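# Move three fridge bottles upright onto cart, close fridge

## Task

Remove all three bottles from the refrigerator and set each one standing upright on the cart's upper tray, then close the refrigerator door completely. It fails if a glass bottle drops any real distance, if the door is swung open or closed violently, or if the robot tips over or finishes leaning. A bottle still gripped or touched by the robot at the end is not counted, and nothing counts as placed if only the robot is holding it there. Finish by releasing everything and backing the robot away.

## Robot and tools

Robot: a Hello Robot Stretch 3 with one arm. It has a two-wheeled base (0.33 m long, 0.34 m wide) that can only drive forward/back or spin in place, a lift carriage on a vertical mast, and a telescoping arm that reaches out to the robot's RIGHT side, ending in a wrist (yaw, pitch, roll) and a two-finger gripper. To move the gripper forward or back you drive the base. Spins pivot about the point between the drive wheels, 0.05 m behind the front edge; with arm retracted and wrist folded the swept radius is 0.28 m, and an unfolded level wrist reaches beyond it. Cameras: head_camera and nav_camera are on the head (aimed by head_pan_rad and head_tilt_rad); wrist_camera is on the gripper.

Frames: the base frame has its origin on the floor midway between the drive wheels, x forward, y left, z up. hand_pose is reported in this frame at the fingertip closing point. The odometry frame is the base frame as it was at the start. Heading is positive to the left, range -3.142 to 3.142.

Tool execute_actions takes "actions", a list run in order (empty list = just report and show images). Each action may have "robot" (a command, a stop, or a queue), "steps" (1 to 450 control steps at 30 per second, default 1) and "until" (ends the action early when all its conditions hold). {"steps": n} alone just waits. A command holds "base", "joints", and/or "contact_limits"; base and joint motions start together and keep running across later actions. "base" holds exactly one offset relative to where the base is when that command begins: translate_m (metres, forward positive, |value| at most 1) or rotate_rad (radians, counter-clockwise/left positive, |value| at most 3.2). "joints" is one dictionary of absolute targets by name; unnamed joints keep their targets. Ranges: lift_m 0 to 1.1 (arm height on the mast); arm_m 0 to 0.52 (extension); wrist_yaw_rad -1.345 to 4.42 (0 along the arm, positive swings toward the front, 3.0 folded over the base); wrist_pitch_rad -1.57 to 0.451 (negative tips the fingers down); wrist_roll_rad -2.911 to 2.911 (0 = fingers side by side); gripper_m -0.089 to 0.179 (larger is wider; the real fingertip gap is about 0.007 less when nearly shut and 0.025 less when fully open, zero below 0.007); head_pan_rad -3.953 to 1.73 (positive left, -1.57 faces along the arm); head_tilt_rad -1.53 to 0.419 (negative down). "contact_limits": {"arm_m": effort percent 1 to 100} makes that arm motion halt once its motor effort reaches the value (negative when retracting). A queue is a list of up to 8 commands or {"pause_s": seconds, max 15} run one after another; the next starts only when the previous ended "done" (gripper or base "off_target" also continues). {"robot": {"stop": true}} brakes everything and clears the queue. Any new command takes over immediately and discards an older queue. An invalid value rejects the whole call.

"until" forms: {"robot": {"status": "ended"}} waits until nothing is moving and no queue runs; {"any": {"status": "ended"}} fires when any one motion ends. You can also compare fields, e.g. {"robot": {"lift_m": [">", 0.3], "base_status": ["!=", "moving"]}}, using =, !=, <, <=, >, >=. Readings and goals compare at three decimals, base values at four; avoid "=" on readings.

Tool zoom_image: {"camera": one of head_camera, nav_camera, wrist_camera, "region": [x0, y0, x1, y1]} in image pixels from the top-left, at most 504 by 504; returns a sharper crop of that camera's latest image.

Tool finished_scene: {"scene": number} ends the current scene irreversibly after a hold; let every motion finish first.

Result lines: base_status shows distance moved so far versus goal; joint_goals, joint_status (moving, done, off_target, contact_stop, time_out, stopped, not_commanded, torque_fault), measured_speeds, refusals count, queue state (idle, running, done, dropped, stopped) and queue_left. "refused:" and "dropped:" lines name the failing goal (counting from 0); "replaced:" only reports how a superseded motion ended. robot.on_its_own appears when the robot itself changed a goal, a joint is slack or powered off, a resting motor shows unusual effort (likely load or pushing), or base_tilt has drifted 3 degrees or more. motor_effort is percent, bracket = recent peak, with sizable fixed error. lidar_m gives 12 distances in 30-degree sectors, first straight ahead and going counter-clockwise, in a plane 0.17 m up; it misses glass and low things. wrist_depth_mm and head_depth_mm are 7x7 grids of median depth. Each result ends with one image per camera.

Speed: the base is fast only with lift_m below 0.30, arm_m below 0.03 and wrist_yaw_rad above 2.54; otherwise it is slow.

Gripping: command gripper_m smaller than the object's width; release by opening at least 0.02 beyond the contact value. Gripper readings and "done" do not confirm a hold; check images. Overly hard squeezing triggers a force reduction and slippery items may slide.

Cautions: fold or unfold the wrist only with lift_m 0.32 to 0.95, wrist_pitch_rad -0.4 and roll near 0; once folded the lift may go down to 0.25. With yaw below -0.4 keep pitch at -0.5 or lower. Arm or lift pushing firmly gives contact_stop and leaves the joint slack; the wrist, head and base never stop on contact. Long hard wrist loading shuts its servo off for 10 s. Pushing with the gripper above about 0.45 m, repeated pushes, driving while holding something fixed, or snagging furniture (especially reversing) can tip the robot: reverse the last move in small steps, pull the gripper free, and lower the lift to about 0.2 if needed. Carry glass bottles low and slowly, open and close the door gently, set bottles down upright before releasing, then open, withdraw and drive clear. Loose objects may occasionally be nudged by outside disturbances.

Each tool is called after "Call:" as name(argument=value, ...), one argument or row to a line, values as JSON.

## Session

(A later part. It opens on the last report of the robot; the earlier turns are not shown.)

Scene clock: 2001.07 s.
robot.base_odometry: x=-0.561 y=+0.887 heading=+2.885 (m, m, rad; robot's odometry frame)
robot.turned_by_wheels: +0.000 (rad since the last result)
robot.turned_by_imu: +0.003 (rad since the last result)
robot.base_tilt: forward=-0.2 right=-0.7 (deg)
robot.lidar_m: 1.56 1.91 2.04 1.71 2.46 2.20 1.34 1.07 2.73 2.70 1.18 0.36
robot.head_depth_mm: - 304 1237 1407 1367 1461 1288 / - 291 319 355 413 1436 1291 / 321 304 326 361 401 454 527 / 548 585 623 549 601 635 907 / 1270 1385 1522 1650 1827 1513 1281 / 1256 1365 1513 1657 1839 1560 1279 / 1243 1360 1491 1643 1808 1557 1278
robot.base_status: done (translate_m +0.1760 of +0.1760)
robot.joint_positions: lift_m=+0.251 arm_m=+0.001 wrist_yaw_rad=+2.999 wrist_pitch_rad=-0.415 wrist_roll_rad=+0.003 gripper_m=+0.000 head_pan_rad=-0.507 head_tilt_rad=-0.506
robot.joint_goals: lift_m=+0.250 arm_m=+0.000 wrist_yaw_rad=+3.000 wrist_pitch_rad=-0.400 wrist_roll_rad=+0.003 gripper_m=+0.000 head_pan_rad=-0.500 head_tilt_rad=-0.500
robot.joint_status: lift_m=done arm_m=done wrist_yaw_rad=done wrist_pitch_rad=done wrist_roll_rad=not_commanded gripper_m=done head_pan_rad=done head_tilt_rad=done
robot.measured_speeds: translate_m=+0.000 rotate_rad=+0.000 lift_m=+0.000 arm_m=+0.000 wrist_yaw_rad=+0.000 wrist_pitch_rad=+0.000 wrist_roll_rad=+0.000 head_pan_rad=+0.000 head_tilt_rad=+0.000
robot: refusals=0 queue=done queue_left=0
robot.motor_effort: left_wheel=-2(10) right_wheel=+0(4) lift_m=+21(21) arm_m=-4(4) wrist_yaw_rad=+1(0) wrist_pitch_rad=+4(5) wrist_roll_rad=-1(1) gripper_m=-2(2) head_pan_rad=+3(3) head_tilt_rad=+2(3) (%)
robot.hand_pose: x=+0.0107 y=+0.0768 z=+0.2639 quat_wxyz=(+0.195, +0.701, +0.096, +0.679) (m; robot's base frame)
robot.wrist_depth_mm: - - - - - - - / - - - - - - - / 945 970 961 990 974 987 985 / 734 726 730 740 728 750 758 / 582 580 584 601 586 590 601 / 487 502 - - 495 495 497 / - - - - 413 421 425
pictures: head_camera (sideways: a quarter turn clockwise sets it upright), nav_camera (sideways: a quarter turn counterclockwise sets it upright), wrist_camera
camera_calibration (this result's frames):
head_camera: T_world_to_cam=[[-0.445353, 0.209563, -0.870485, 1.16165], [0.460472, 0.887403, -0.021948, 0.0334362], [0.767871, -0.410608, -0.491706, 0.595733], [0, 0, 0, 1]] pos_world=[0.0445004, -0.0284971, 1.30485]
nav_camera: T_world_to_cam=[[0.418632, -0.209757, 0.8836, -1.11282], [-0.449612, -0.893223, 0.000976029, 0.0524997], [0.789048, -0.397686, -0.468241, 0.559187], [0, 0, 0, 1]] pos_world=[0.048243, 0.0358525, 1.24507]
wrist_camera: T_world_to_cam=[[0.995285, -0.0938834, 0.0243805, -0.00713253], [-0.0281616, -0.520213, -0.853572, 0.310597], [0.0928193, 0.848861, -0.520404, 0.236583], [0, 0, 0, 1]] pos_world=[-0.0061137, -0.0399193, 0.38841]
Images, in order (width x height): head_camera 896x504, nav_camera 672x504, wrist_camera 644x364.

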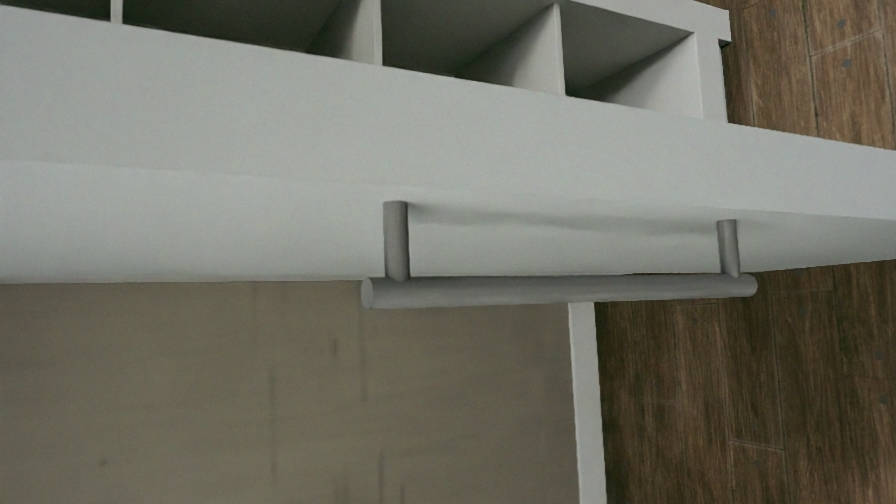

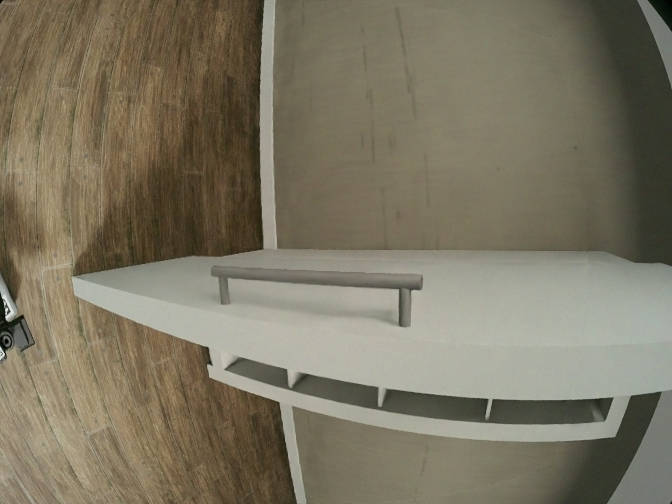

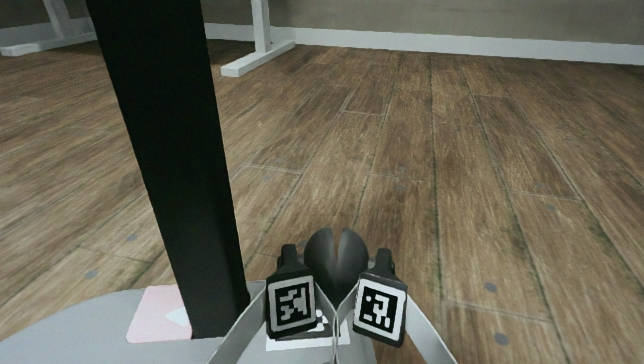

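Call:
execute_actions(
  actions=[],
)

Scene clock: 2029.30 s.
robot.base_odometry: x=-0.561 y=+0.887 heading=+2.885 (m, m, rad; robot's odometry frame)
robot.turned_by_wheels: +0.000 (rad since the last result)
robot.turned_by_imu: +0.000 (rad since the last result)
robot.base_tilt: forward=-0.2 right=-0.7 (deg)
robot.lidar_m: 1.56 1.90 2.04 1.71 2.46 2.20 1.35 1.07 2.73 2.69 1.18 0.36
robot.head_depth_mm: - 305 1237 1404 1371 1457 1289 / - 291 319 355 412 1442 1292 / 321 304 326 361 401 453 526 / 547 587 624 550 601 634 910 / 1264 1386 1513 1666 1841 1517 1283 / 1260 1365 1504 1662 1828 1561 1273 / 1245 1349 1481 1628 1810 1567 1277
robot.base_status: done (translate_m +0.1760 of +0.1760)
robot.joint_positions: lift_m=+0.251 arm_m=+0.001 wrist_yaw_rad=+2.999 wrist_pitch_rad=-0.415 wrist_roll_rad=+0.003 gripper_m=+0.000 head_pan_rad=-0.507 head_tilt_rad=-0.506
robot.joint_goals: lift_m=+0.250 arm_m=+0.000 wrist_yaw_rad=+3.000 wrist_pitch_rad=-0.400 wrist_roll_rad=+0.003 gripper_m=+0.000 head_pan_rad=-0.500 head_tilt_rad=-0.500
robot.joint_status: lift_m=done arm_m=done wrist_yaw_rad=done wrist_pitch_rad=done wrist_roll_rad=not_commanded gripper_m=done head_pan_rad=done head_tilt_rad=done
robot.measured_speeds: translate_m=+0.000 rotate_rad=+0.000 lift_m=+0.000 arm_m=+0.000 wrist_yaw_rad=+0.000 wrist_pitch_rad=+0.000 wrist_roll_rad=+0.000 head_pan_rad=+0.000 head_tilt_rad=+0.000
robot: refusals=0 queue=done queue_left=0
robot.motor_effort: left_wheel=-2(2) right_wheel=+0(0) lift_m=+21(21) arm_m=-4(4) wrist_yaw_rad=+0(0) wrist_pitch_rad=+5(4) wrist_roll_rad=-1(1) gripper_m=-2(2) head_pan_rad=+2(3) head_tilt_rad=+2(2) (%)
robot.hand_pose: x=+0.0107 y=+0.0768 z=+0.2639 quat_wxyz=(+0.195, +0.701, +0.096, +0.679) (m; robot's base frame)
robot.wrist_depth_mm: - - - - - - - / - - - - - - - / 929 966 934 998 979 990 - / 716 716 737 733 739 749 724 / 585 568 585 611 588 592 592 / 484 508 - - 493 497 492 / - - - - 409 427 425
pictures: head_camera (sideways: a quarter turn clockwise sets it upright), nav_camera (sideways: a quarter turn counterclockwise sets it upright), wrist_camera
camera_calibration (this result's frames):
head_camera: T_world_to_cam=[[-0.445353, 0.209563, -0.870485, 1.16165], [0.460471, 0.887403, -0.021948, 0.0334362], [0.767871, -0.410608, -0.491706, 0.595733], [0, 0, 0, 1]] pos_world=[0.0445004, -0.0284971, 1.30485]
nav_camera: T_world_to_cam=[[0.418632, -0.209756, 0.8836, -1.11282], [-0.449612, -0.893224, 0.000976027, 0.0524997], [0.789048, -0.397686, -0.468241, 0.559187], [0, 0, 0, 1]] pos_world=[0.048243, 0.0358525, 1.24507]
wrist_camera: T_world_to_cam=[[0.995285, -0.0938834, 0.0243805, -0.00713253], [-0.0281616, -0.520213, -0.853572, 0.310597], [0.0928193, 0.848861, -0.520404, 0.236583], [0, 0, 0, 1]] pos_world=[-0.0061137, -0.0399193, 0.38841]
Images, in order (width x height): head_camera 896x504, nav_camera 672x504, wrist_camera 644x364.

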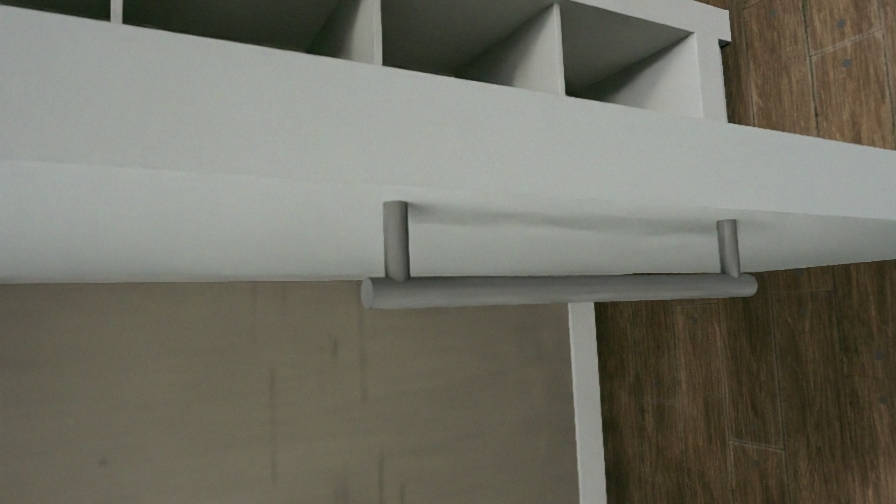

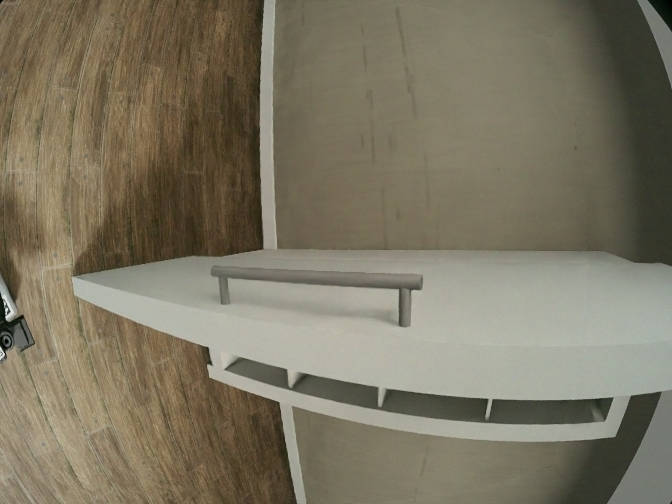

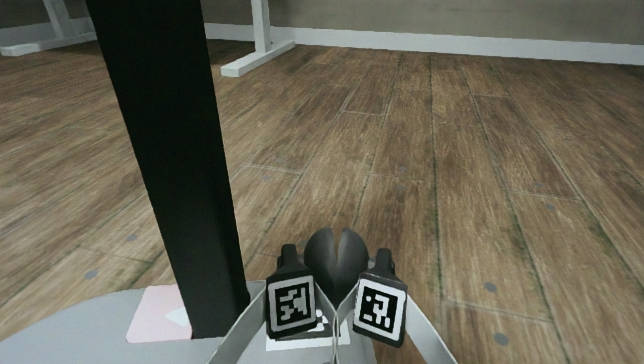

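Call:
execute_actions(
  actions=[
    {"robot": {"base": {"rotate_rad": 1.213}, "joints": {"head_pan_rad": -1.9, "head_tilt_rad": -0.75}}, "steps": 300, "until": {"robot": {"status": "ended"}}},
  ],
)

Scene clock: 2151.43 s.
robot.base_odometry: x=-0.561 y=+0.887 heading=-2.186 (m, m, rad; robot's odometry frame)
robot.turned_by_wheels: +1.213 (rad since the last result)
robot.turned_by_imu: +1.230 (rad since the last result)
robot.base_tilt: forward=-0.2 right=-0.7 (deg)
robot.lidar_m: 2.04 1.71 2.30 2.20 1.15 1.07 2.73 2.23 0.37 0.36 1.60 2.13
robot.head_depth_mm: 969 1089 1975 1921 1576 1333 1150 / 1137 1183 1333 1535 1574 1329 1151 / 304 348 1387 1631 1534 1332 1147 / 290 319 368 436 531 694 1059 / 326 355 479 624 838 1274 1151 / 631 597 840 1797 1565 1329 1148 / 1251 1400 1606 1819 1575 1331 1148
robot.base_status: done (rotate_rad +1.2129 of +1.2130)
robot.joint_positions: lift_m=+0.251 arm_m=+0.001 wrist_yaw_rad=+2.999 wrist_pitch_rad=-0.415 wrist_roll_rad=+0.003 gripper_m=+0.000 head_pan_rad=-1.893 head_tilt_rad=-0.741
robot.joint_goals: lift_m=+0.250 arm_m=+0.000 wrist_yaw_rad=+3.000 wrist_pitch_rad=-0.400 wrist_roll_rad=+0.003 gripper_m=+0.000 head_pan_rad=-1.900 head_tilt_rad=-0.750
robot.joint_status: lift_m=done arm_m=done wrist_yaw_rad=done wrist_pitch_rad=done wrist_roll_rad=not_commanded gripper_m=done head_pan_rad=done head_tilt_rad=done
robot.measured_speeds: translate_m=+0.000 rotate_rad=+0.000 lift_m=+0.000 arm_m=+0.000 wrist_yaw_rad=+0.000 wrist_pitch_rad=+0.000 wrist_roll_rad=+0.000 head_pan_rad=+0.000 head_tilt_rad=+0.000
robot: refusals=0 queue=done queue_left=0
robot.motor_effort: left_wheel=-2(10) right_wheel=+0(5) lift_m=+21(20) arm_m=-4(4) wrist_yaw_rad=+0(0) wrist_pitch_rad=+5(5) wrist_roll_rad=-1(1) gripper_m=-2(2) head_pan_rad=-3(37) head_tilt_rad=-4(19) (%)
robot.hand_pose: x=+0.0107 y=+0.0768 z=+0.2639 quat_wxyz=(+0.195, +0.701, +0.096, +0.679) (m; robot's base frame)
robot.wrist_depth_mm: - - - - - - - / - - - - - - - / 918 955 977 982 981 992 988 / 736 712 735 736 739 740 738 / 574 584 584 614 592 584 593 / 476 504 - - 489 495 492 / - - - - 410 424 426
pictures: head_camera (sideways: a quarter turn clockwise sets it upright), nav_camera (sideways: a quarter turn counterclockwise sets it upright), wrist_camera
camera_calibration (this result's frames):
head_camera: T_world_to_cam=[[0.184079, 0.655859, -0.732096, 0.977394], [0.958289, -0.28542, -0.0147445, 0.0210158], [-0.218625, -0.698845, -0.681042, 0.848065], [0, 0, 0, 1]] pos_world=[-0.0146483, -0.0423675, 1.29342]
nav_camera: T_world_to_cam=[[-0.19035, -0.633135, 0.750272, -0.935279], [-0.96036, 0.278632, -0.00852077, 0.0679779], [-0.203655, -0.722153, -0.661075, 0.816117], [0, 0, 0, 1]] pos_world=[0.0534593, -0.0217368, 1.24181]
wrist_camera: T_world_to_cam=[[0.995285, -0.0938831, 0.0243806, -0.00713354], [-0.0281615, -0.520213, -0.853572, 0.310591], [0.0928191, 0.848861, -0.520404, 0.236593], [0, 0, 0, 1]] pos_world=[-0.00611373, -0.0399303, 0.38841]
Images, in order (width x height): head_camera 896x504, nav_camera 672x504, wrist_camera 644x364.

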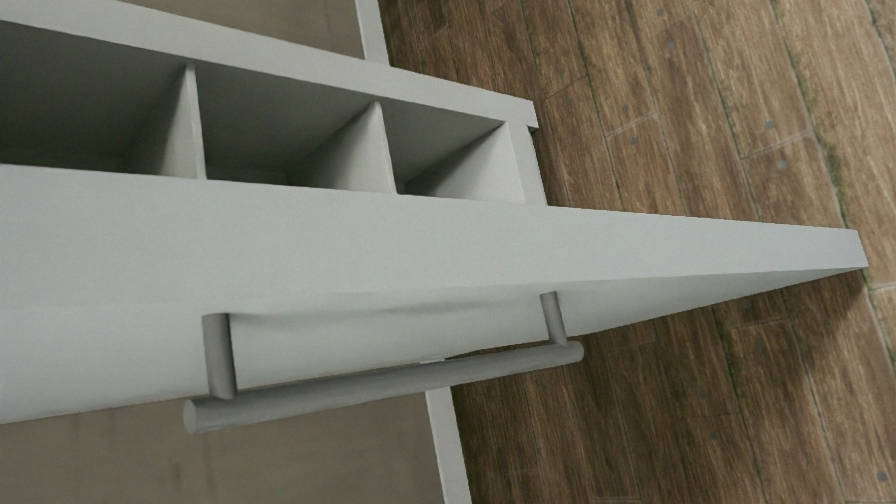

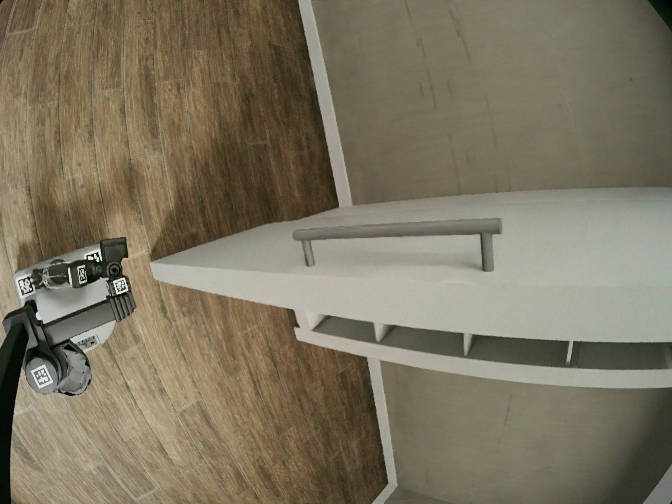

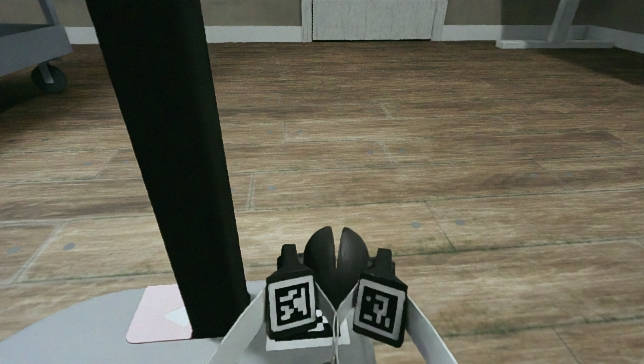

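Call:
execute_actions(
  actions=[
    {"robot": {"base": {"translate_m": 0.06}, "joints": {"lift_m": 0.34, "head_pan_rad": -3.0, "head_tilt_rad": -0.6}}, "steps": 300, "until": {"robot": {"status": "ended"}}},
  ],
)

Scene clock: 2180.60 s.
robot.base_odometry: x=-0.595 y=+0.838 heading=-2.186 (m, m, rad; robot's odometry frame)
robot.turned_by_wheels: +0.000 (rad since the last result)
robot.turned_by_imu: +0.001 (rad since the last result)
robot.base_tilt: forward=-0.2 right=-0.7 (deg)
robot.lidar_m: 1.98 1.66 2.30 2.20 1.23 1.12 2.79 2.22 0.38 0.53 1.60 2.07
robot.head_depth_mm: 2263 2470 2774 2312 1791 1450 1214 / 2278 2501 2797 2329 1783 1451 1217 / 2355 2574 2838 2310 1779 1450 1213 / 2371 2646 2912 2309 1782 1449 1215 / 2412 2681 2925 2293 1774 1445 1214 / 2466 2738 3021 2303 1778 1447 1212 / 2548 2762 2954 2305 1773 1439 1215
robot.base_status: done (translate_m +0.0600 of +0.0600)
robot.joint_positions: lift_m=+0.339 arm_m=+0.001 wrist_yaw_rad=+2.999 wrist_pitch_rad=-0.416 wrist_roll_rad=+0.003 gripper_m=+0.000 head_pan_rad=-2.993 head_tilt_rad=-0.606
robot.joint_goals: lift_m=+0.340 arm_m=+0.000 wrist_yaw_rad=+3.000 wrist_pitch_rad=-0.400 wrist_roll_rad=+0.003 gripper_m=+0.000 head_pan_rad=-3.000 head_tilt_rad=-0.600
robot.joint_status: lift_m=done arm_m=done wrist_yaw_rad=done wrist_pitch_rad=done wrist_roll_rad=not_commanded gripper_m=done head_pan_rad=done head_tilt_rad=done
robot.measured_speeds: translate_m=+0.000 rotate_rad=+0.000 lift_m=+0.000 arm_m=+0.000 wrist_yaw_rad=+0.000 wrist_pitch_rad=+0.000 wrist_roll_rad=+0.000 head_pan_rad=+0.000 head_tilt_rad=+0.000
robot: refusals=0 queue=done queue_left=0
robot.motor_effort: left_wheel=-2(10) right_wheel=+0(5) lift_m=+53(55) arm_m=-4(4) wrist_yaw_rad=+0(0) wrist_pitch_rad=+5(5) wrist_roll_rad=-1(1) gripper_m=-2(2) head_pan_rad=-3(37) head_tilt_rad=+2(15) (%)
robot.hand_pose: x=+0.0107 y=+0.0768 z=+0.3526 quat_wxyz=(+0.195, +0.701, +0.096, +0.679) (m; robot's base frame)
robot.wrist_depth_mm: - - - - - - - / - - - - - - - / - - - - - - - / 882 898 895 882 911 925 920 / 712 700 727 751 728 712 735 / 600 600 - - 605 609 609 / 518 508 - 517 507 514 528
pictures: head_camera (sideways: a quarter turn clockwise sets it upright), nav_camera (sideways: a quarter turn counterclockwise sets it upright), wrist_camera
camera_calibration (this result's frames):
head_camera: T_world_to_cam=[[0.563893, 0.117914, -0.817386, 1.08625], [0.178145, -0.98382, -0.0190255, 0.031351], [-0.806405, -0.134885, -0.575776, 0.714716], [0, 0, 0, 1]] pos_world=[-0.041765, -0.000835948, 1.3]
nav_camera: T_world_to_cam=[[-0.544235, -0.101678, 0.832749, -1.04064], [-0.18818, 0.98213, -0.00306671, 0.056168], [-0.817555, -0.158376, -0.553643, 0.680104], [0, 0, 0, 1]] pos_world=[0.00024276, -0.0532613, 1.2433]
wrist_camera: T_world_to_cam=[[0.995296, -0.0937655, 0.024367, -0.00927598], [-0.0281374, -0.520453, -0.853427, 0.38633], [0.0927039, 0.848727, -0.520643, 0.282924], [0, 0, 0, 1]] pos_world=[-0.00612554, -0.0399289, 0.477233]
Images, in order (width x height): head_camera 896x504, nav_camera 672x504, wrist_camera 644x364.

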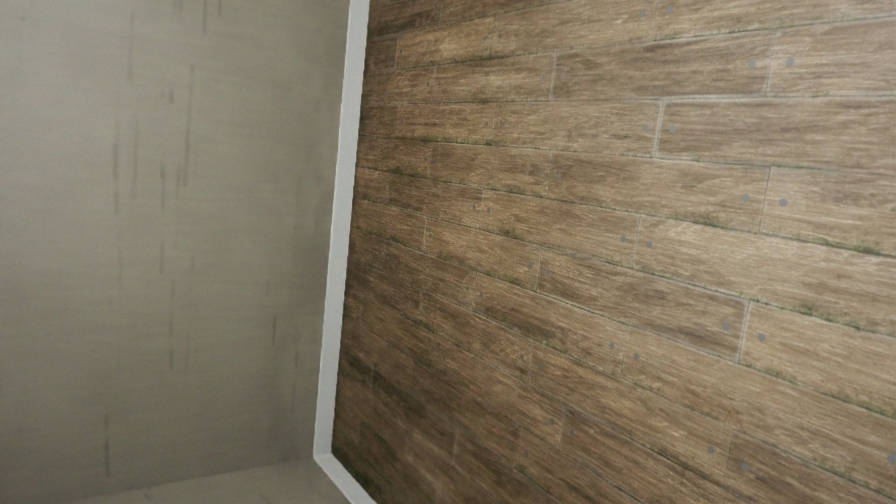

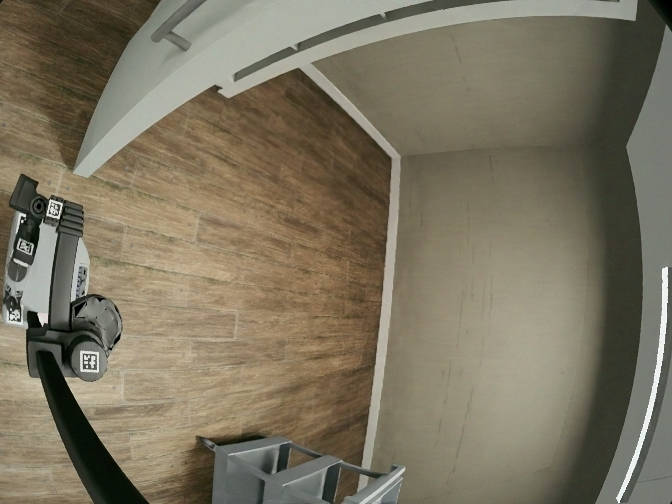

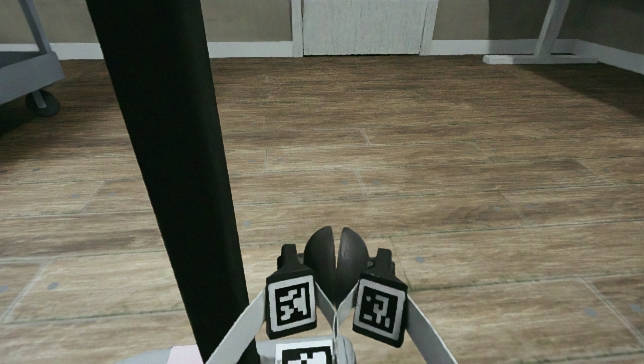

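Call:
execute_actions(
  actions=[
    {"robot": {"joints": {"wrist_yaw_rad": 0.0, "head_pan_rad": -1.9, "head_tilt_rad": -0.9}}, "steps": 300, "until": {"robot": {"status": "ended"}}},
  ],
)

Scene clock: 2192.03 s.
robot.base_odometry: x=-0.595 y=+0.838 heading=-2.186 (m, m, rad; robot's odometry frame)
robot.turned_by_wheels: +0.000 (rad since the last result)
robot.turned_by_imu: +0.000 (rad since the last result)
robot.base_tilt: forward=-0.2 right=-0.7 (deg)
robot.lidar_m: 1.99 1.66 2.29 2.19 1.23 1.12 2.79 2.22 0.38 0.53 1.60 2.07
robot.head_depth_mm: 1039 1193 1885 1671 1423 1241 1103 / 315 384 1401 1621 1423 1241 1126 / 311 361 430 541 781 1203 - / 373 456 548 641 921 1202 - / 488 559 1029 1594 1426 1247 1107 / 1286 1519 1817 1672 1429 1245 1110 / 1303 1486 1749 1684 1424 1253 1106
robot.base_status: done (translate_m +0.0600 of +0.0600)
robot.joint_positions: lift_m=+0.339 arm_m=+0.001 wrist_yaw_rad=+0.002 wrist_pitch_rad=-0.416 wrist_roll_rad=+0.003 gripper_m=+0.000 head_pan_rad=-1.907 head_tilt_rad=-0.889
robot.joint_goals: lift_m=+0.340 arm_m=+0.000 wrist_yaw_rad=+0.000 wrist_pitch_rad=-0.400 wrist_roll_rad=+0.003 gripper_m=+0.000 head_pan_rad=-1.900 head_tilt_rad=-0.900
robot.joint_status: lift_m=done arm_m=done wrist_yaw_rad=done wrist_pitch_rad=done wrist_roll_rad=not_commanded gripper_m=done head_pan_rad=done head_tilt_rad=done
robot.measured_speeds: translate_m=+0.000 rotate_rad=+0.000 lift_m=+0.000 arm_m=+0.000 wrist_yaw_rad=+0.000 wrist_pitch_rad=+0.000 wrist_roll_rad=+0.000 head_pan_rad=+0.000 head_tilt_rad=+0.000
robot: refusals=0 queue=done queue_left=0
robot.motor_effort: left_wheel=-2(1) right_wheel=+0(0) lift_m=+53(53) arm_m=-4(4) wrist_yaw_rad=-1(2) wrist_pitch_rad=+4(5) wrist_roll_rad=-1(1) gripper_m=-2(2) head_pan_rad=+3(37) head_tilt_rad=-5(22) (%)
robot.hand_pose: x=-0.0211 y=-0.3704 z=+0.3526 quat_wxyz=(+0.691, +0.147, -0.692, -0.146) (m; robot's base frame)
robot.wrist_depth_mm: - - - - 513 233 151 / - - - - 495 230 150 / - - - - 487 228 149 / 890 899 915 911 476 226 148 / 721 713 728 753 473 225 147 / 601 596 613 - 402 223 146 / 514 518 519 504 488 220 161
pictures: head_camera (sideways: a quarter turn clockwise sets it upright), nav_camera (sideways: a quarter turn counterclockwise sets it upright), wrist_camera
camera_calibration (this result's frames):
head_camera: T_world_to_cam=[[0.226465, 0.747688, -0.62424, 0.836589], [0.95472, -0.297345, -0.00978899, 0.0145836], [-0.192934, -0.593758, -0.781171, 0.978125], [0, 0, 0, 1]] pos_world=[-0.014668, -0.0404021, 1.28646]
nav_camera: T_world_to_cam=[[-0.233363, -0.727597, 0.645093, -0.797951], [-0.955734, 0.293885, -0.0142658, 0.0754269], [-0.179203, -0.619866, -0.763971, 0.949791], [0, 0, 0, 1]] pos_world=[0.0560818, -0.0140103, 1.24144]
wrist_camera: T_world_to_cam=[[-0.998421, -0.0506093, 0.0243658, -0.0456263], [-0.047139, 0.519076, -0.853427, 0.537309], [0.0305436, -0.853228, -0.520642, 0.03374], [0, 0, 0, 1]] pos_world=[-0.0212566, -0.252426, 0.477233]
Images, in order (width x height): head_camera 896x504, nav_camera 672x504, wrist_camera 644x364.

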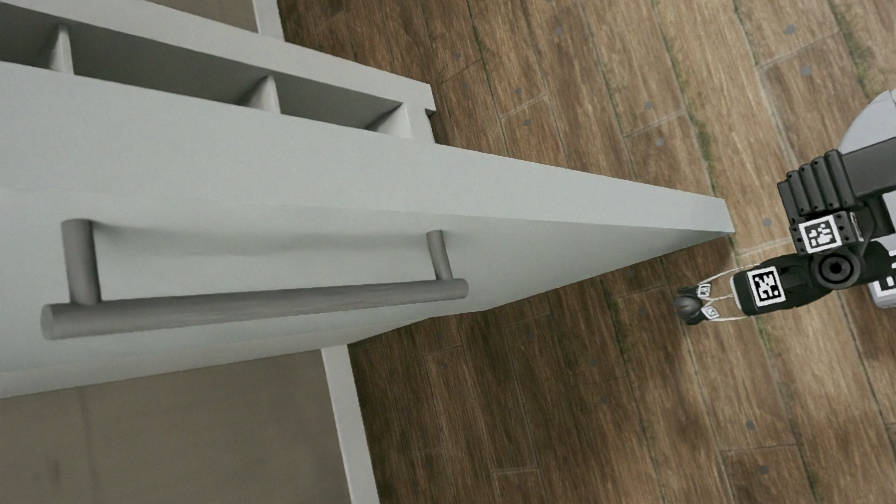

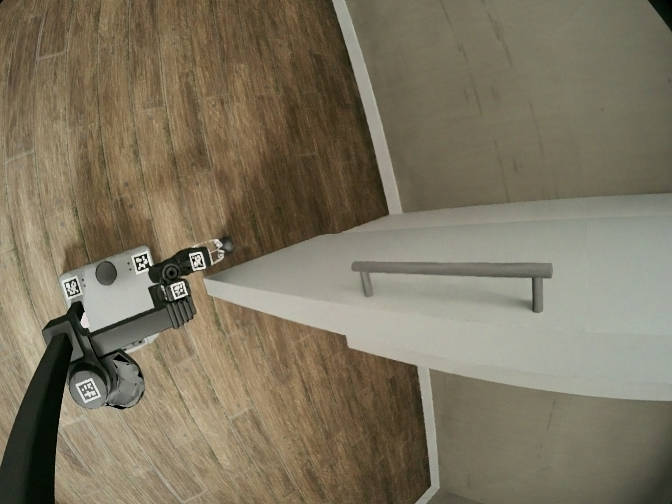

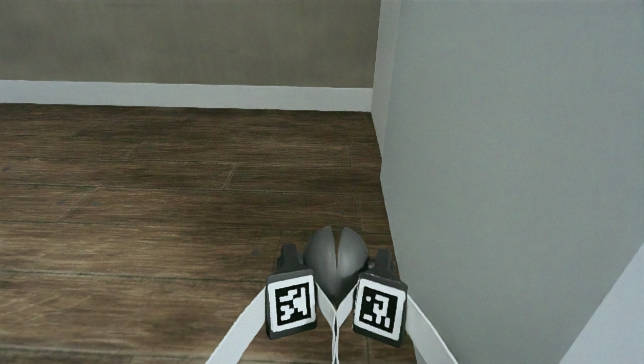

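Call:
execute_actions(
  actions=[
    {"robot": [{"joints": {"wrist_pitch_rad": 0.0, "lift_m": 0.27, "arm_m": 0.045}}, {"base": {"translate_m": -0.08}}], "steps": 300, "until": {"robot": {"status": "ended"}}},
  ],
)

Scene clock: 2241.93 s.
robot.base_odometry: x=-0.549 y=+0.904 heading=-2.186 (m, m, rad; robot's odometry frame)
robot.turned_by_wheels: +0.000 (rad since the last result)
robot.turned_by_imu: +0.000 (rad since the last result)
robot.base_tilt: forward=-0.2 right=-0.7 (deg)
robot.lidar_m: 2.06 1.74 2.30 2.20 1.12 1.06 2.71 2.22 0.37 0.36 1.60 2.15
robot.head_depth_mm: 996 1832 2005 1663 1432 1241 1104 / 1065 1226 1407 1621 1428 1242 1123 / 1101 1442 1667 1598 1425 1248 1140 / 298 348 420 525 698 1098 - / 294 337 421 560 1342 1249 1107 / 378 700 927 1603 1426 1252 1108 / 1239 1421 1751 1671 1436 1246 1107
robot.base_status: done (translate_m -0.0800 of -0.0800)
robot.joint_positions: lift_m=+0.271 arm_m=+0.045 wrist_yaw_rad=+0.001 wrist_pitch_rad=-0.024 wrist_roll_rad=+0.003 gripper_m=+0.000 head_pan_rad=-1.907 head_tilt_rad=-0.889
robot.joint_goals: lift_m=+0.270 arm_m=+0.045 wrist_yaw_rad=+0.000 wrist_pitch_rad=+0.000 wrist_roll_rad=+0.003 gripper_m=+0.000 head_pan_rad=-1.900 head_tilt_rad=-0.900
robot.joint_status: lift_m=done arm_m=done wrist_yaw_rad=done wrist_pitch_rad=done wrist_roll_rad=not_commanded gripper_m=done head_pan_rad=done head_tilt_rad=done
robot.measured_speeds: translate_m=+0.000 rotate_rad=+0.000 lift_m=+0.000 arm_m=+0.000 wrist_yaw_rad=+0.000 wrist_pitch_rad=+0.000 wrist_roll_rad=+0.000 head_pan_rad=+0.000 head_tilt_rad=+0.000
robot: refusals=0 queue=done queue_left=0
robot.motor_effort: left_wheel=-2(8) right_wheel=+0(1) lift_m=+20(52) arm_m=+2(3) wrist_yaw_rad=-1(2) wrist_pitch_rad=+7(7) wrist_roll_rad=-1(1) gripper_m=-1(2) head_pan_rad=+2(3) head_tilt_rad=-5(4) (%)
robot.hand_pose: x=-0.0211 y=-0.4453 z=+0.3789 quat_wxyz=(+0.706, +0.009, -0.708, -0.008) (m; robot's base frame)
robot.wrist_depth_mm: - - - - 159 73 57 / - - - - 156 72 58 / - - - - 152 72 59 / - - - - 149 71 61 / - - - - 146 70 63 / 907 925 942 - 123 69 64 / 683 689 718 643 138 69 66
pictures: head_camera (sideways: a quarter turn clockwise sets it upright), nav_camera (sideways: a quarter turn counterclockwise sets it upright), wrist_camera
camera_calibration (this result's frames):
head_camera: T_world_to_cam=[[0.226318, 0.747796, -0.624164, 0.836491], [0.954787, -0.29713, -0.00978564, 0.0145788], [-0.192776, -0.593729, -0.781232, 0.978203], [0, 0, 0, 1]] pos_world=[-0.0146585, -0.0404053, 1.28645]
nav_camera: T_world_to_cam=[[-0.233221, -0.727708, 0.645019, -0.797856], [-0.955799, 0.293673, -0.0142695, 0.0754321], [-0.17904, -0.619836, -0.764034, 0.949871], [0, 0, 0, 1]] pos_world=[0.0560869, -0.0139936, 1.24144]
wrist_camera: T_world_to_cam=[[-0.998462, -0.0372432, 0.0410722, -0.0504836], [-0.0463634, 0.15462, -0.986886, 0.486947], [0.0304042, -0.987272, -0.156109, -0.214364], [0, 0, 0, 1]] pos_world=[-0.0213119, -0.288807, 0.44917]
Images, in order (width x height): head_camera 896x504, nav_camera 672x504, wrist_camera 644x364.

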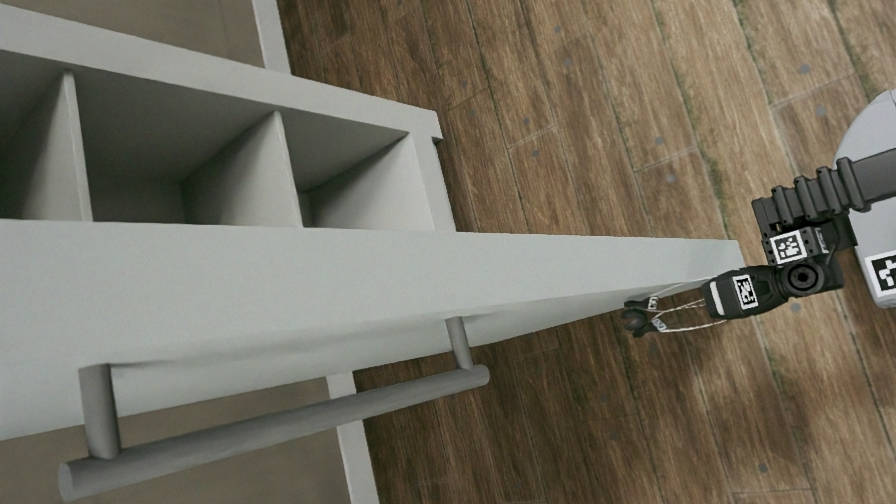

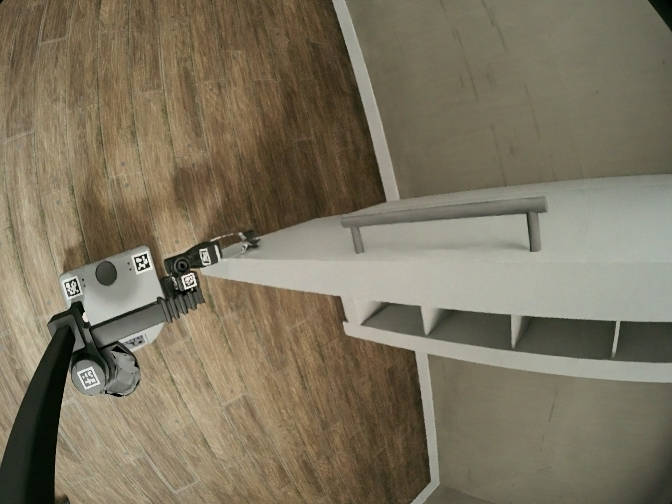

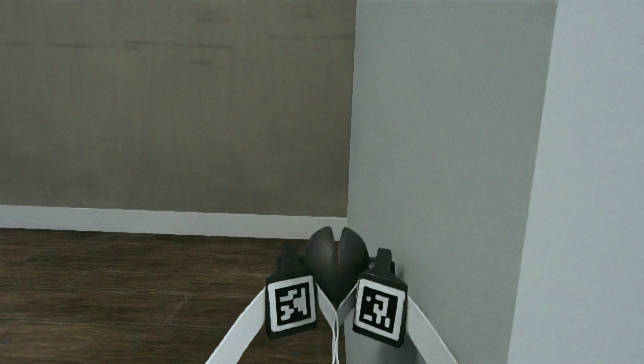

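Call:
execute_actions(
  actions=[
    {"robot": {"base": {"translate_m": -0.08}}, "steps": 300, "until": {"robot": {"status": "ended"}}},
  ],
)

Scene clock: 2268.60 s.
robot.base_odometry: x=-0.503 y=+0.969 heading=-2.186 (m, m, rad; robot's odometry frame)
robot.turned_by_wheels: +0.000 (rad since the last result)
robot.turned_by_imu: +0.000 (rad since the last result)
robot.base_tilt: forward=-0.2 right=-0.8 (deg)
robot.lidar_m: 2.14 1.80 2.30 2.21 1.02 0.99 2.63 2.23 0.41 0.49 1.61 2.18
robot.head_depth_mm: 1572 1864 1996 1660 1429 1248 1105 / 348 445 1836 1671 1424 1249 1125 / 337 392 470 594 873 1229 1144 / 368 435 513 634 888 1203 - / 438 540 675 903 1345 1257 1109 / 546 685 919 1556 1429 1249 1110 / 695 1417 1752 1675 1431 1251 1111
robot.base_status: done (translate_m -0.0800 of -0.0800)
robot.joint_positions: lift_m=+0.271 arm_m=+0.045 wrist_yaw_rad=+0.002 wrist_pitch_rad=-0.024 wrist_roll_rad=+0.003 gripper_m=+0.000 head_pan_rad=-1.907 head_tilt_rad=-0.889
robot.joint_goals: lift_m=+0.270 arm_m=+0.045 wrist_yaw_rad=+0.000 wrist_pitch_rad=+0.000 wrist_roll_rad=+0.003 gripper_m=+0.000 head_pan_rad=-1.900 head_tilt_rad=-0.900
robot.joint_status: lift_m=done arm_m=done wrist_yaw_rad=done wrist_pitch_rad=done wrist_roll_rad=not_commanded gripper_m=done head_pan_rad=done head_tilt_rad=done
robot.measured_speeds: translate_m=+0.000 rotate_rad=+0.000 lift_m=+0.000 arm_m=+0.000 wrist_yaw_rad=+0.000 wrist_pitch_rad=+0.000 wrist_roll_rad=+0.000 head_pan_rad=+0.000 head_tilt_rad=+0.000
robot: refusals=0 queue=done queue_left=0
robot.motor_effort: left_wheel=-1(6) right_wheel=+0(6) lift_m=+20(21) arm_m=+2(3) wrist_yaw_rad=-1(7) wrist_pitch_rad=+7(7) wrist_roll_rad=+0(1) gripper_m=-2(3) head_pan_rad=+3(3) head_tilt_rad=-5(5) (%)
robot.hand_pose: x=-0.0210 y=-0.4453 z=+0.3789 quat_wxyz=(+0.706, +0.009, -0.708, -0.008) (m; robot's base frame)
robot.wrist_depth_mm: - - - 562 287 194 145 / - - - 565 290 193 146 / - - - 580 290 195 146 / - - - 587 291 195 147 / - - - 635 293 196 147 / 933 919 938 - 275 196 148 / 675 696 720 604 298 197 148
pictures: head_camera (sideways: a quarter turn clockwise sets it upright), nav_camera (sideways: a quarter turn counterclockwise sets it upright), wrist_camera
camera_calibration (this result's frames):
head_camera: T_world_to_cam=[[0.226311, 0.747817, -0.624142, 0.836463], [0.954792, -0.297114, -0.00978467, 0.0145775], [-0.192759, -0.593712, -0.781249, 0.978226], [0, 0, 0, 1]] pos_world=[-0.0146576, -0.0404052, 1.28645]
nav_camera: T_world_to_cam=[[-0.233214, -0.727729, 0.644997, -0.797828], [-0.955804, 0.293657, -0.0142706, 0.0754336], [-0.179023, -0.619819, -0.764052, 0.949894], [0, 0, 0, 1]] pos_world=[0.0560877, -0.0139912, 1.24144]
wrist_camera: T_world_to_cam=[[-0.998453, -0.0374914, 0.0410726, -0.0505316], [-0.0464021, 0.154602, -0.986887, 0.486946], [0.0306498, -0.987265, -0.156102, -0.214383], [0, 0, 0, 1]] pos_world=[-0.0212873, -0.28883, 0.449171]
Images, in order (width x height): head_camera 896x504, nav_camera 672x504, wrist_camera 644x364.

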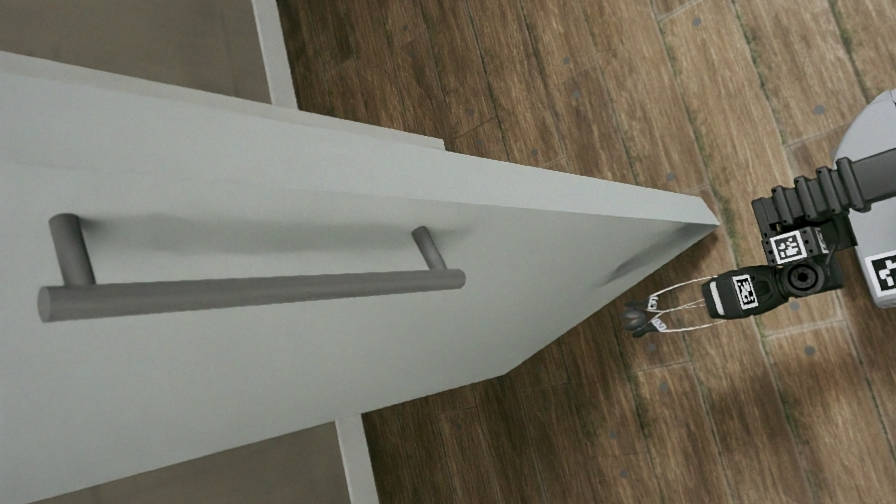

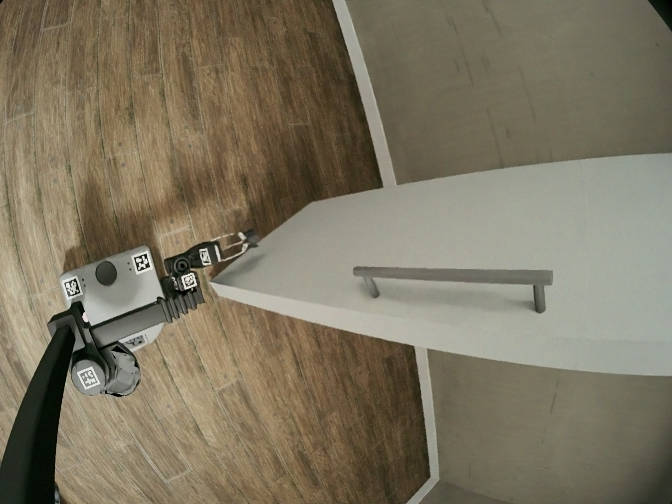

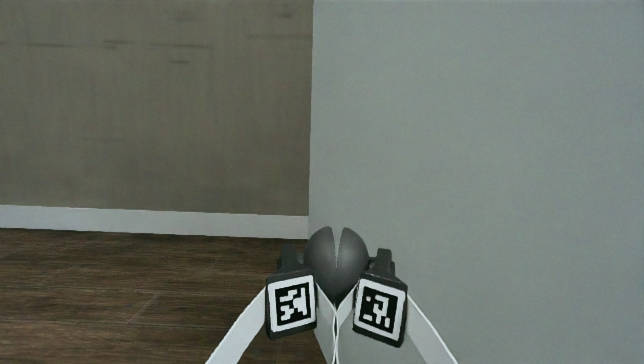

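Call:
execute_actions(
  actions=[],
)

Scene clock: 2274.03 s.
robot.base_odometry: x=-0.503 y=+0.969 heading=-2.186 (m, m, rad; robot's odometry frame)
robot.turned_by_wheels: +0.000 (rad since the last result)
robot.turned_by_imu: +0.000 (rad since the last result)
robot.base_tilt: forward=-0.2 right=-0.7 (deg)
robot.lidar_m: 2.14 1.80 2.29 2.21 1.02 1.00 2.63 2.24 0.95 0.92 1.60 2.18
robot.head_depth_mm: 920 1872 2001 1664 1417 1248 1101 / 873 1032 1278 1620 1430 1243 1117 / 849 993 1197 1500 1428 1248 1143 / 827 960 1144 1431 1423 1256 - / 800 927 1103 1358 1430 1258 1107 / 780 900 1106 1633 1426 1240 1105 / 817 1487 1756 1681 1428 1248 1103
robot.base_status: done (translate_m -0.0800 of -0.0800)
robot.joint_positions: lift_m=+0.271 arm_m=+0.045 wrist_yaw_rad=+0.002 wrist_pitch_rad=-0.024 wrist_roll_rad=+0.003 gripper_m=+0.000 head_pan_rad=-1.907 head_tilt_rad=-0.889
robot.joint_goals: lift_m=+0.270 arm_m=+0.045 wrist_yaw_rad=+0.000 wrist_pitch_rad=+0.000 wrist_roll_rad=+0.003 gripper_m=+0.000 head_pan_rad=-1.900 head_tilt_rad=-0.900
robot.joint_status: lift_m=done arm_m=done wrist_yaw_rad=done wrist_pitch_rad=done wrist_roll_rad=not_commanded gripper_m=done head_pan_rad=done head_tilt_rad=done
robot.measured_speeds: translate_m=+0.000 rotate_rad=+0.000 lift_m=+0.000 arm_m=+0.000 wrist_yaw_rad=+0.000 wrist_pitch_rad=+0.000 wrist_roll_rad=+0.000 head_pan_rad=+0.000 head_tilt_rad=+0.000
robot: refusals=0 queue=done queue_left=0
robot.motor_effort: left_wheel=-1(2) right_wheel=+0(0) lift_m=+19(20) arm_m=+3(2) wrist_yaw_rad=-1(1) wrist_pitch_rad=+7(7) wrist_roll_rad=-1(1) gripper_m=-2(2) head_pan_rad=+3(3) head_tilt_rad=-4(5) (%)
robot.hand_pose: x=-0.0210 y=-0.4453 z=+0.3789 quat_wxyz=(+0.706, +0.009, -0.708, -0.008) (m; robot's base frame)
robot.wrist_depth_mm: - - - - 584 589 579 / - - - - 595 603 586 / - - - - 618 615 599 / - - - - 636 622 615 / - - - - 653 642 646 / 905 937 925 - 668 668 650 / 688 694 701 676 682 685 677
pictures: head_camera (sideways: a quarter turn clockwise sets it upright), nav_camera (sideways: a quarter turn counterclockwise sets it upright), wrist_camera
camera_calibration (this result's frames):
head_camera: T_world_to_cam=[[0.226311, 0.747817, -0.624142, 0.836462], [0.954792, -0.297114, -0.00978467, 0.0145775], [-0.192759, -0.593712, -0.781249, 0.978226], [0, 0, 0, 1]] pos_world=[-0.0146576, -0.0404052, 1.28645]
nav_camera: T_world_to_cam=[[-0.233214, -0.727729, 0.644997, -0.797828], [-0.955804, 0.293657, -0.0142706, 0.0754336], [-0.179023, -0.619819, -0.764052, 0.949895], [0, 0, 0, 1]] pos_world=[0.0560877, -0.0139912, 1.24144]
wrist_camera: T_world_to_cam=[[-0.998453, -0.0374912, 0.0410725, -0.0505315], [-0.046402, 0.154602, -0.986887, 0.486946], [0.0306496, -0.987265, -0.156102, -0.214383], [0, 0, 0, 1]] pos_world=[-0.0212873, -0.28883, 0.449171]
Images, in order (width x height): head_camera 896x504, nav_camera 672x504, wrist_camera 644x364.

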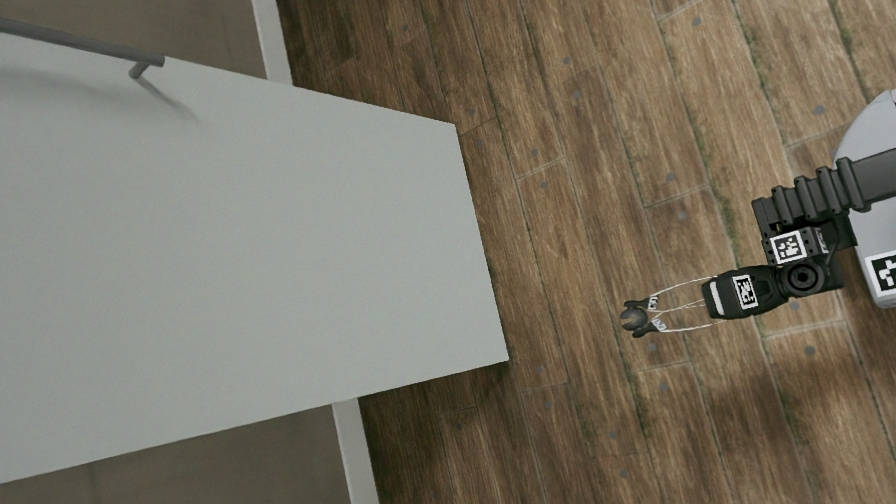

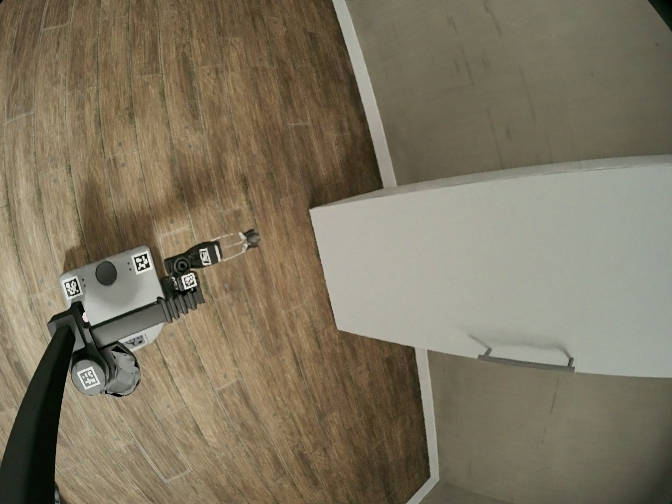

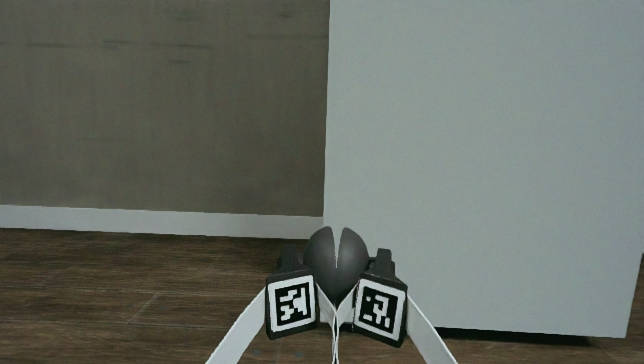

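Call:
execute_actions(
  actions=[
    {"robot": {"joints": {"head_pan_rad": -2.0, "head_tilt_rad": -0.45}}, "steps": 100, "until": {"robot": {"status": "ended"}}},
  ],
)

Scene clock: 2289.93 s.
robot.base_odometry: x=-0.503 y=+0.969 heading=-2.186 (m, m, rad; robot's odometry frame)
robot.turned_by_wheels: +0.000 (rad since the last result)
robot.turned_by_imu: +0.000 (rad since the last result)
robot.base_tilt: forward=-0.2 right=-0.7 (deg)
robot.lidar_m: 2.14 1.80 2.29 2.20 1.02 1.00 2.63 2.22 0.96 0.92 1.60 2.18
robot.head_depth_mm: 1586 1737 1929 2155 2139 1641 1324 / 900 1619 1806 2017 2125 1643 1330 / 850 921 1012 1113 1244 1428 1325 / 813 883 961 1056 1176 1315 1324 / 784 847 918 999 1107 1231 1317 / 755 810 880 958 1050 1163 1264 / 726 780 843 923 1064 1575 1315
robot.base_status: done (translate_m -0.0800 of -0.0800)
robot.joint_positions: lift_m=+0.271 arm_m=+0.045 wrist_yaw_rad=+0.002 wrist_pitch_rad=-0.024 wrist_roll_rad=+0.003 gripper_m=+0.000 head_pan_rad=-1.993 head_tilt_rad=-0.459
robot.joint_goals: lift_m=+0.270 arm_m=+0.045 wrist_yaw_rad=+0.000 wrist_pitch_rad=+0.000 wrist_roll_rad=+0.003 gripper_m=+0.000 head_pan_rad=-2.000 head_tilt_rad=-0.450
robot.joint_status: lift_m=done arm_m=done wrist_yaw_rad=done wrist_pitch_rad=done wrist_roll_rad=not_commanded gripper_m=done head_pan_rad=done head_tilt_rad=done
robot.measured_speeds: translate_m=+0.000 rotate_rad=+0.000 lift_m=+0.000 arm_m=+0.000 wrist_yaw_rad=+0.000 wrist_pitch_rad=+0.000 wrist_roll_rad=+0.000 head_pan_rad=+0.000 head_tilt_rad=+0.000
robot: refusals=0 queue=done queue_left=0
robot.motor_effort: left_wheel=-1(2) right_wheel=+0(0) lift_m=+20(20) arm_m=+3(3) wrist_yaw_rad=-2(1) wrist_pitch_rad=+7(7) wrist_roll_rad=-1(0) gripper_m=-2(2) head_pan_rad=-3(10) head_tilt_rad=+3(25) (%)
robot.hand_pose: x=-0.0210 y=-0.4453 z=+0.3789 quat_wxyz=(+0.706, +0.009, -0.708, -0.008) (m; robot's base frame)
robot.wrist_depth_mm: - - - - 588 597 589 / - - - - 613 606 600 / - - - - 631 617 617 / - - - - 649 641 627 / - - - - 659 650 652 / 923 909 945 - 673 680 671 / 701 705 707 700 698 685 707
pictures: head_camera (sideways: a quarter turn clockwise sets it upright), nav_camera (sideways: a quarter turn counterclockwise sets it upright), wrist_camera
camera_calibration (this result's frames):
head_camera: T_world_to_cam=[[0.153795, 0.423179, -0.892898, 1.18723], [0.922836, -0.384489, -0.0232727, 0.0323418], [-0.353158, -0.820419, -0.449657, 0.547858], [0, 0, 0, 1]] pos_world=[-0.0189551, -0.0405007, 1.30717]
nav_camera: T_world_to_cam=[[-0.15601, -0.396024, 0.90489, -1.13709], [-0.928118, 0.372276, 0.00291167, 0.0528985], [-0.338022, -0.83939, -0.425635, 0.510622], [0, 0, 0, 1]] pos_world=[0.0443001, -0.0413969, 1.24613]
wrist_camera: T_world_to_cam=[[-0.998453, -0.0374914, 0.0410726, -0.0505315], [-0.046402, 0.154602, -0.986887, 0.486946], [0.0306498, -0.987265, -0.156102, -0.214383], [0, 0, 0, 1]] pos_world=[-0.0212873, -0.28883, 0.449171]
Images, in order (width x height): head_camera 896x504, nav_camera 672x504, wrist_camera 644x364.

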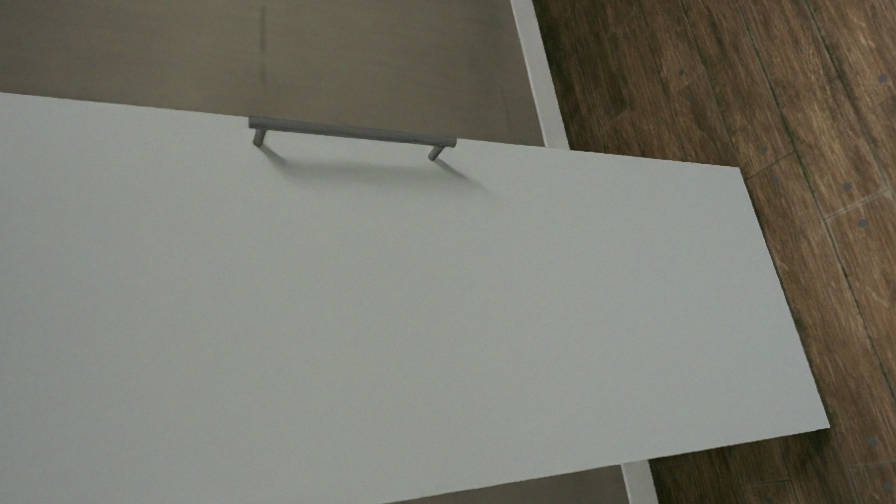

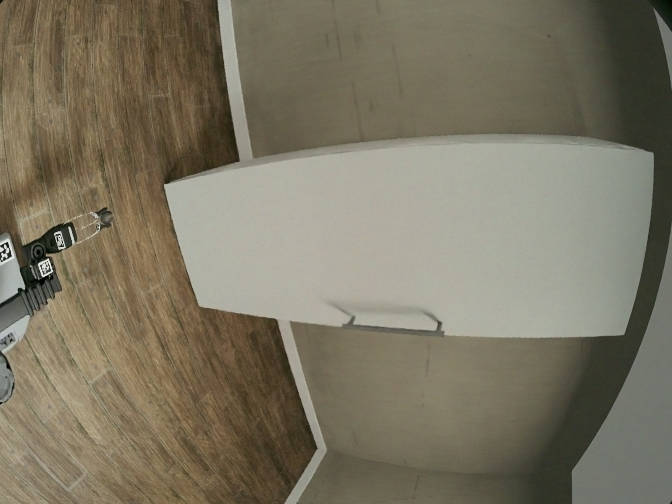

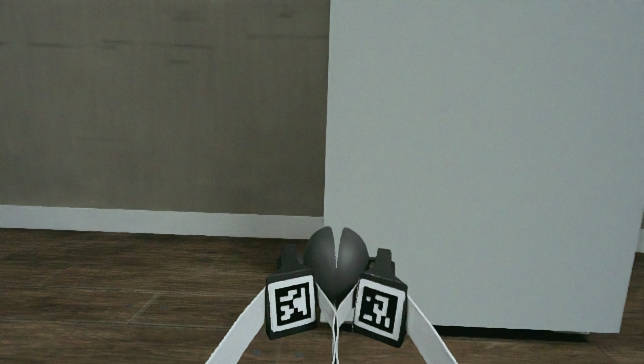

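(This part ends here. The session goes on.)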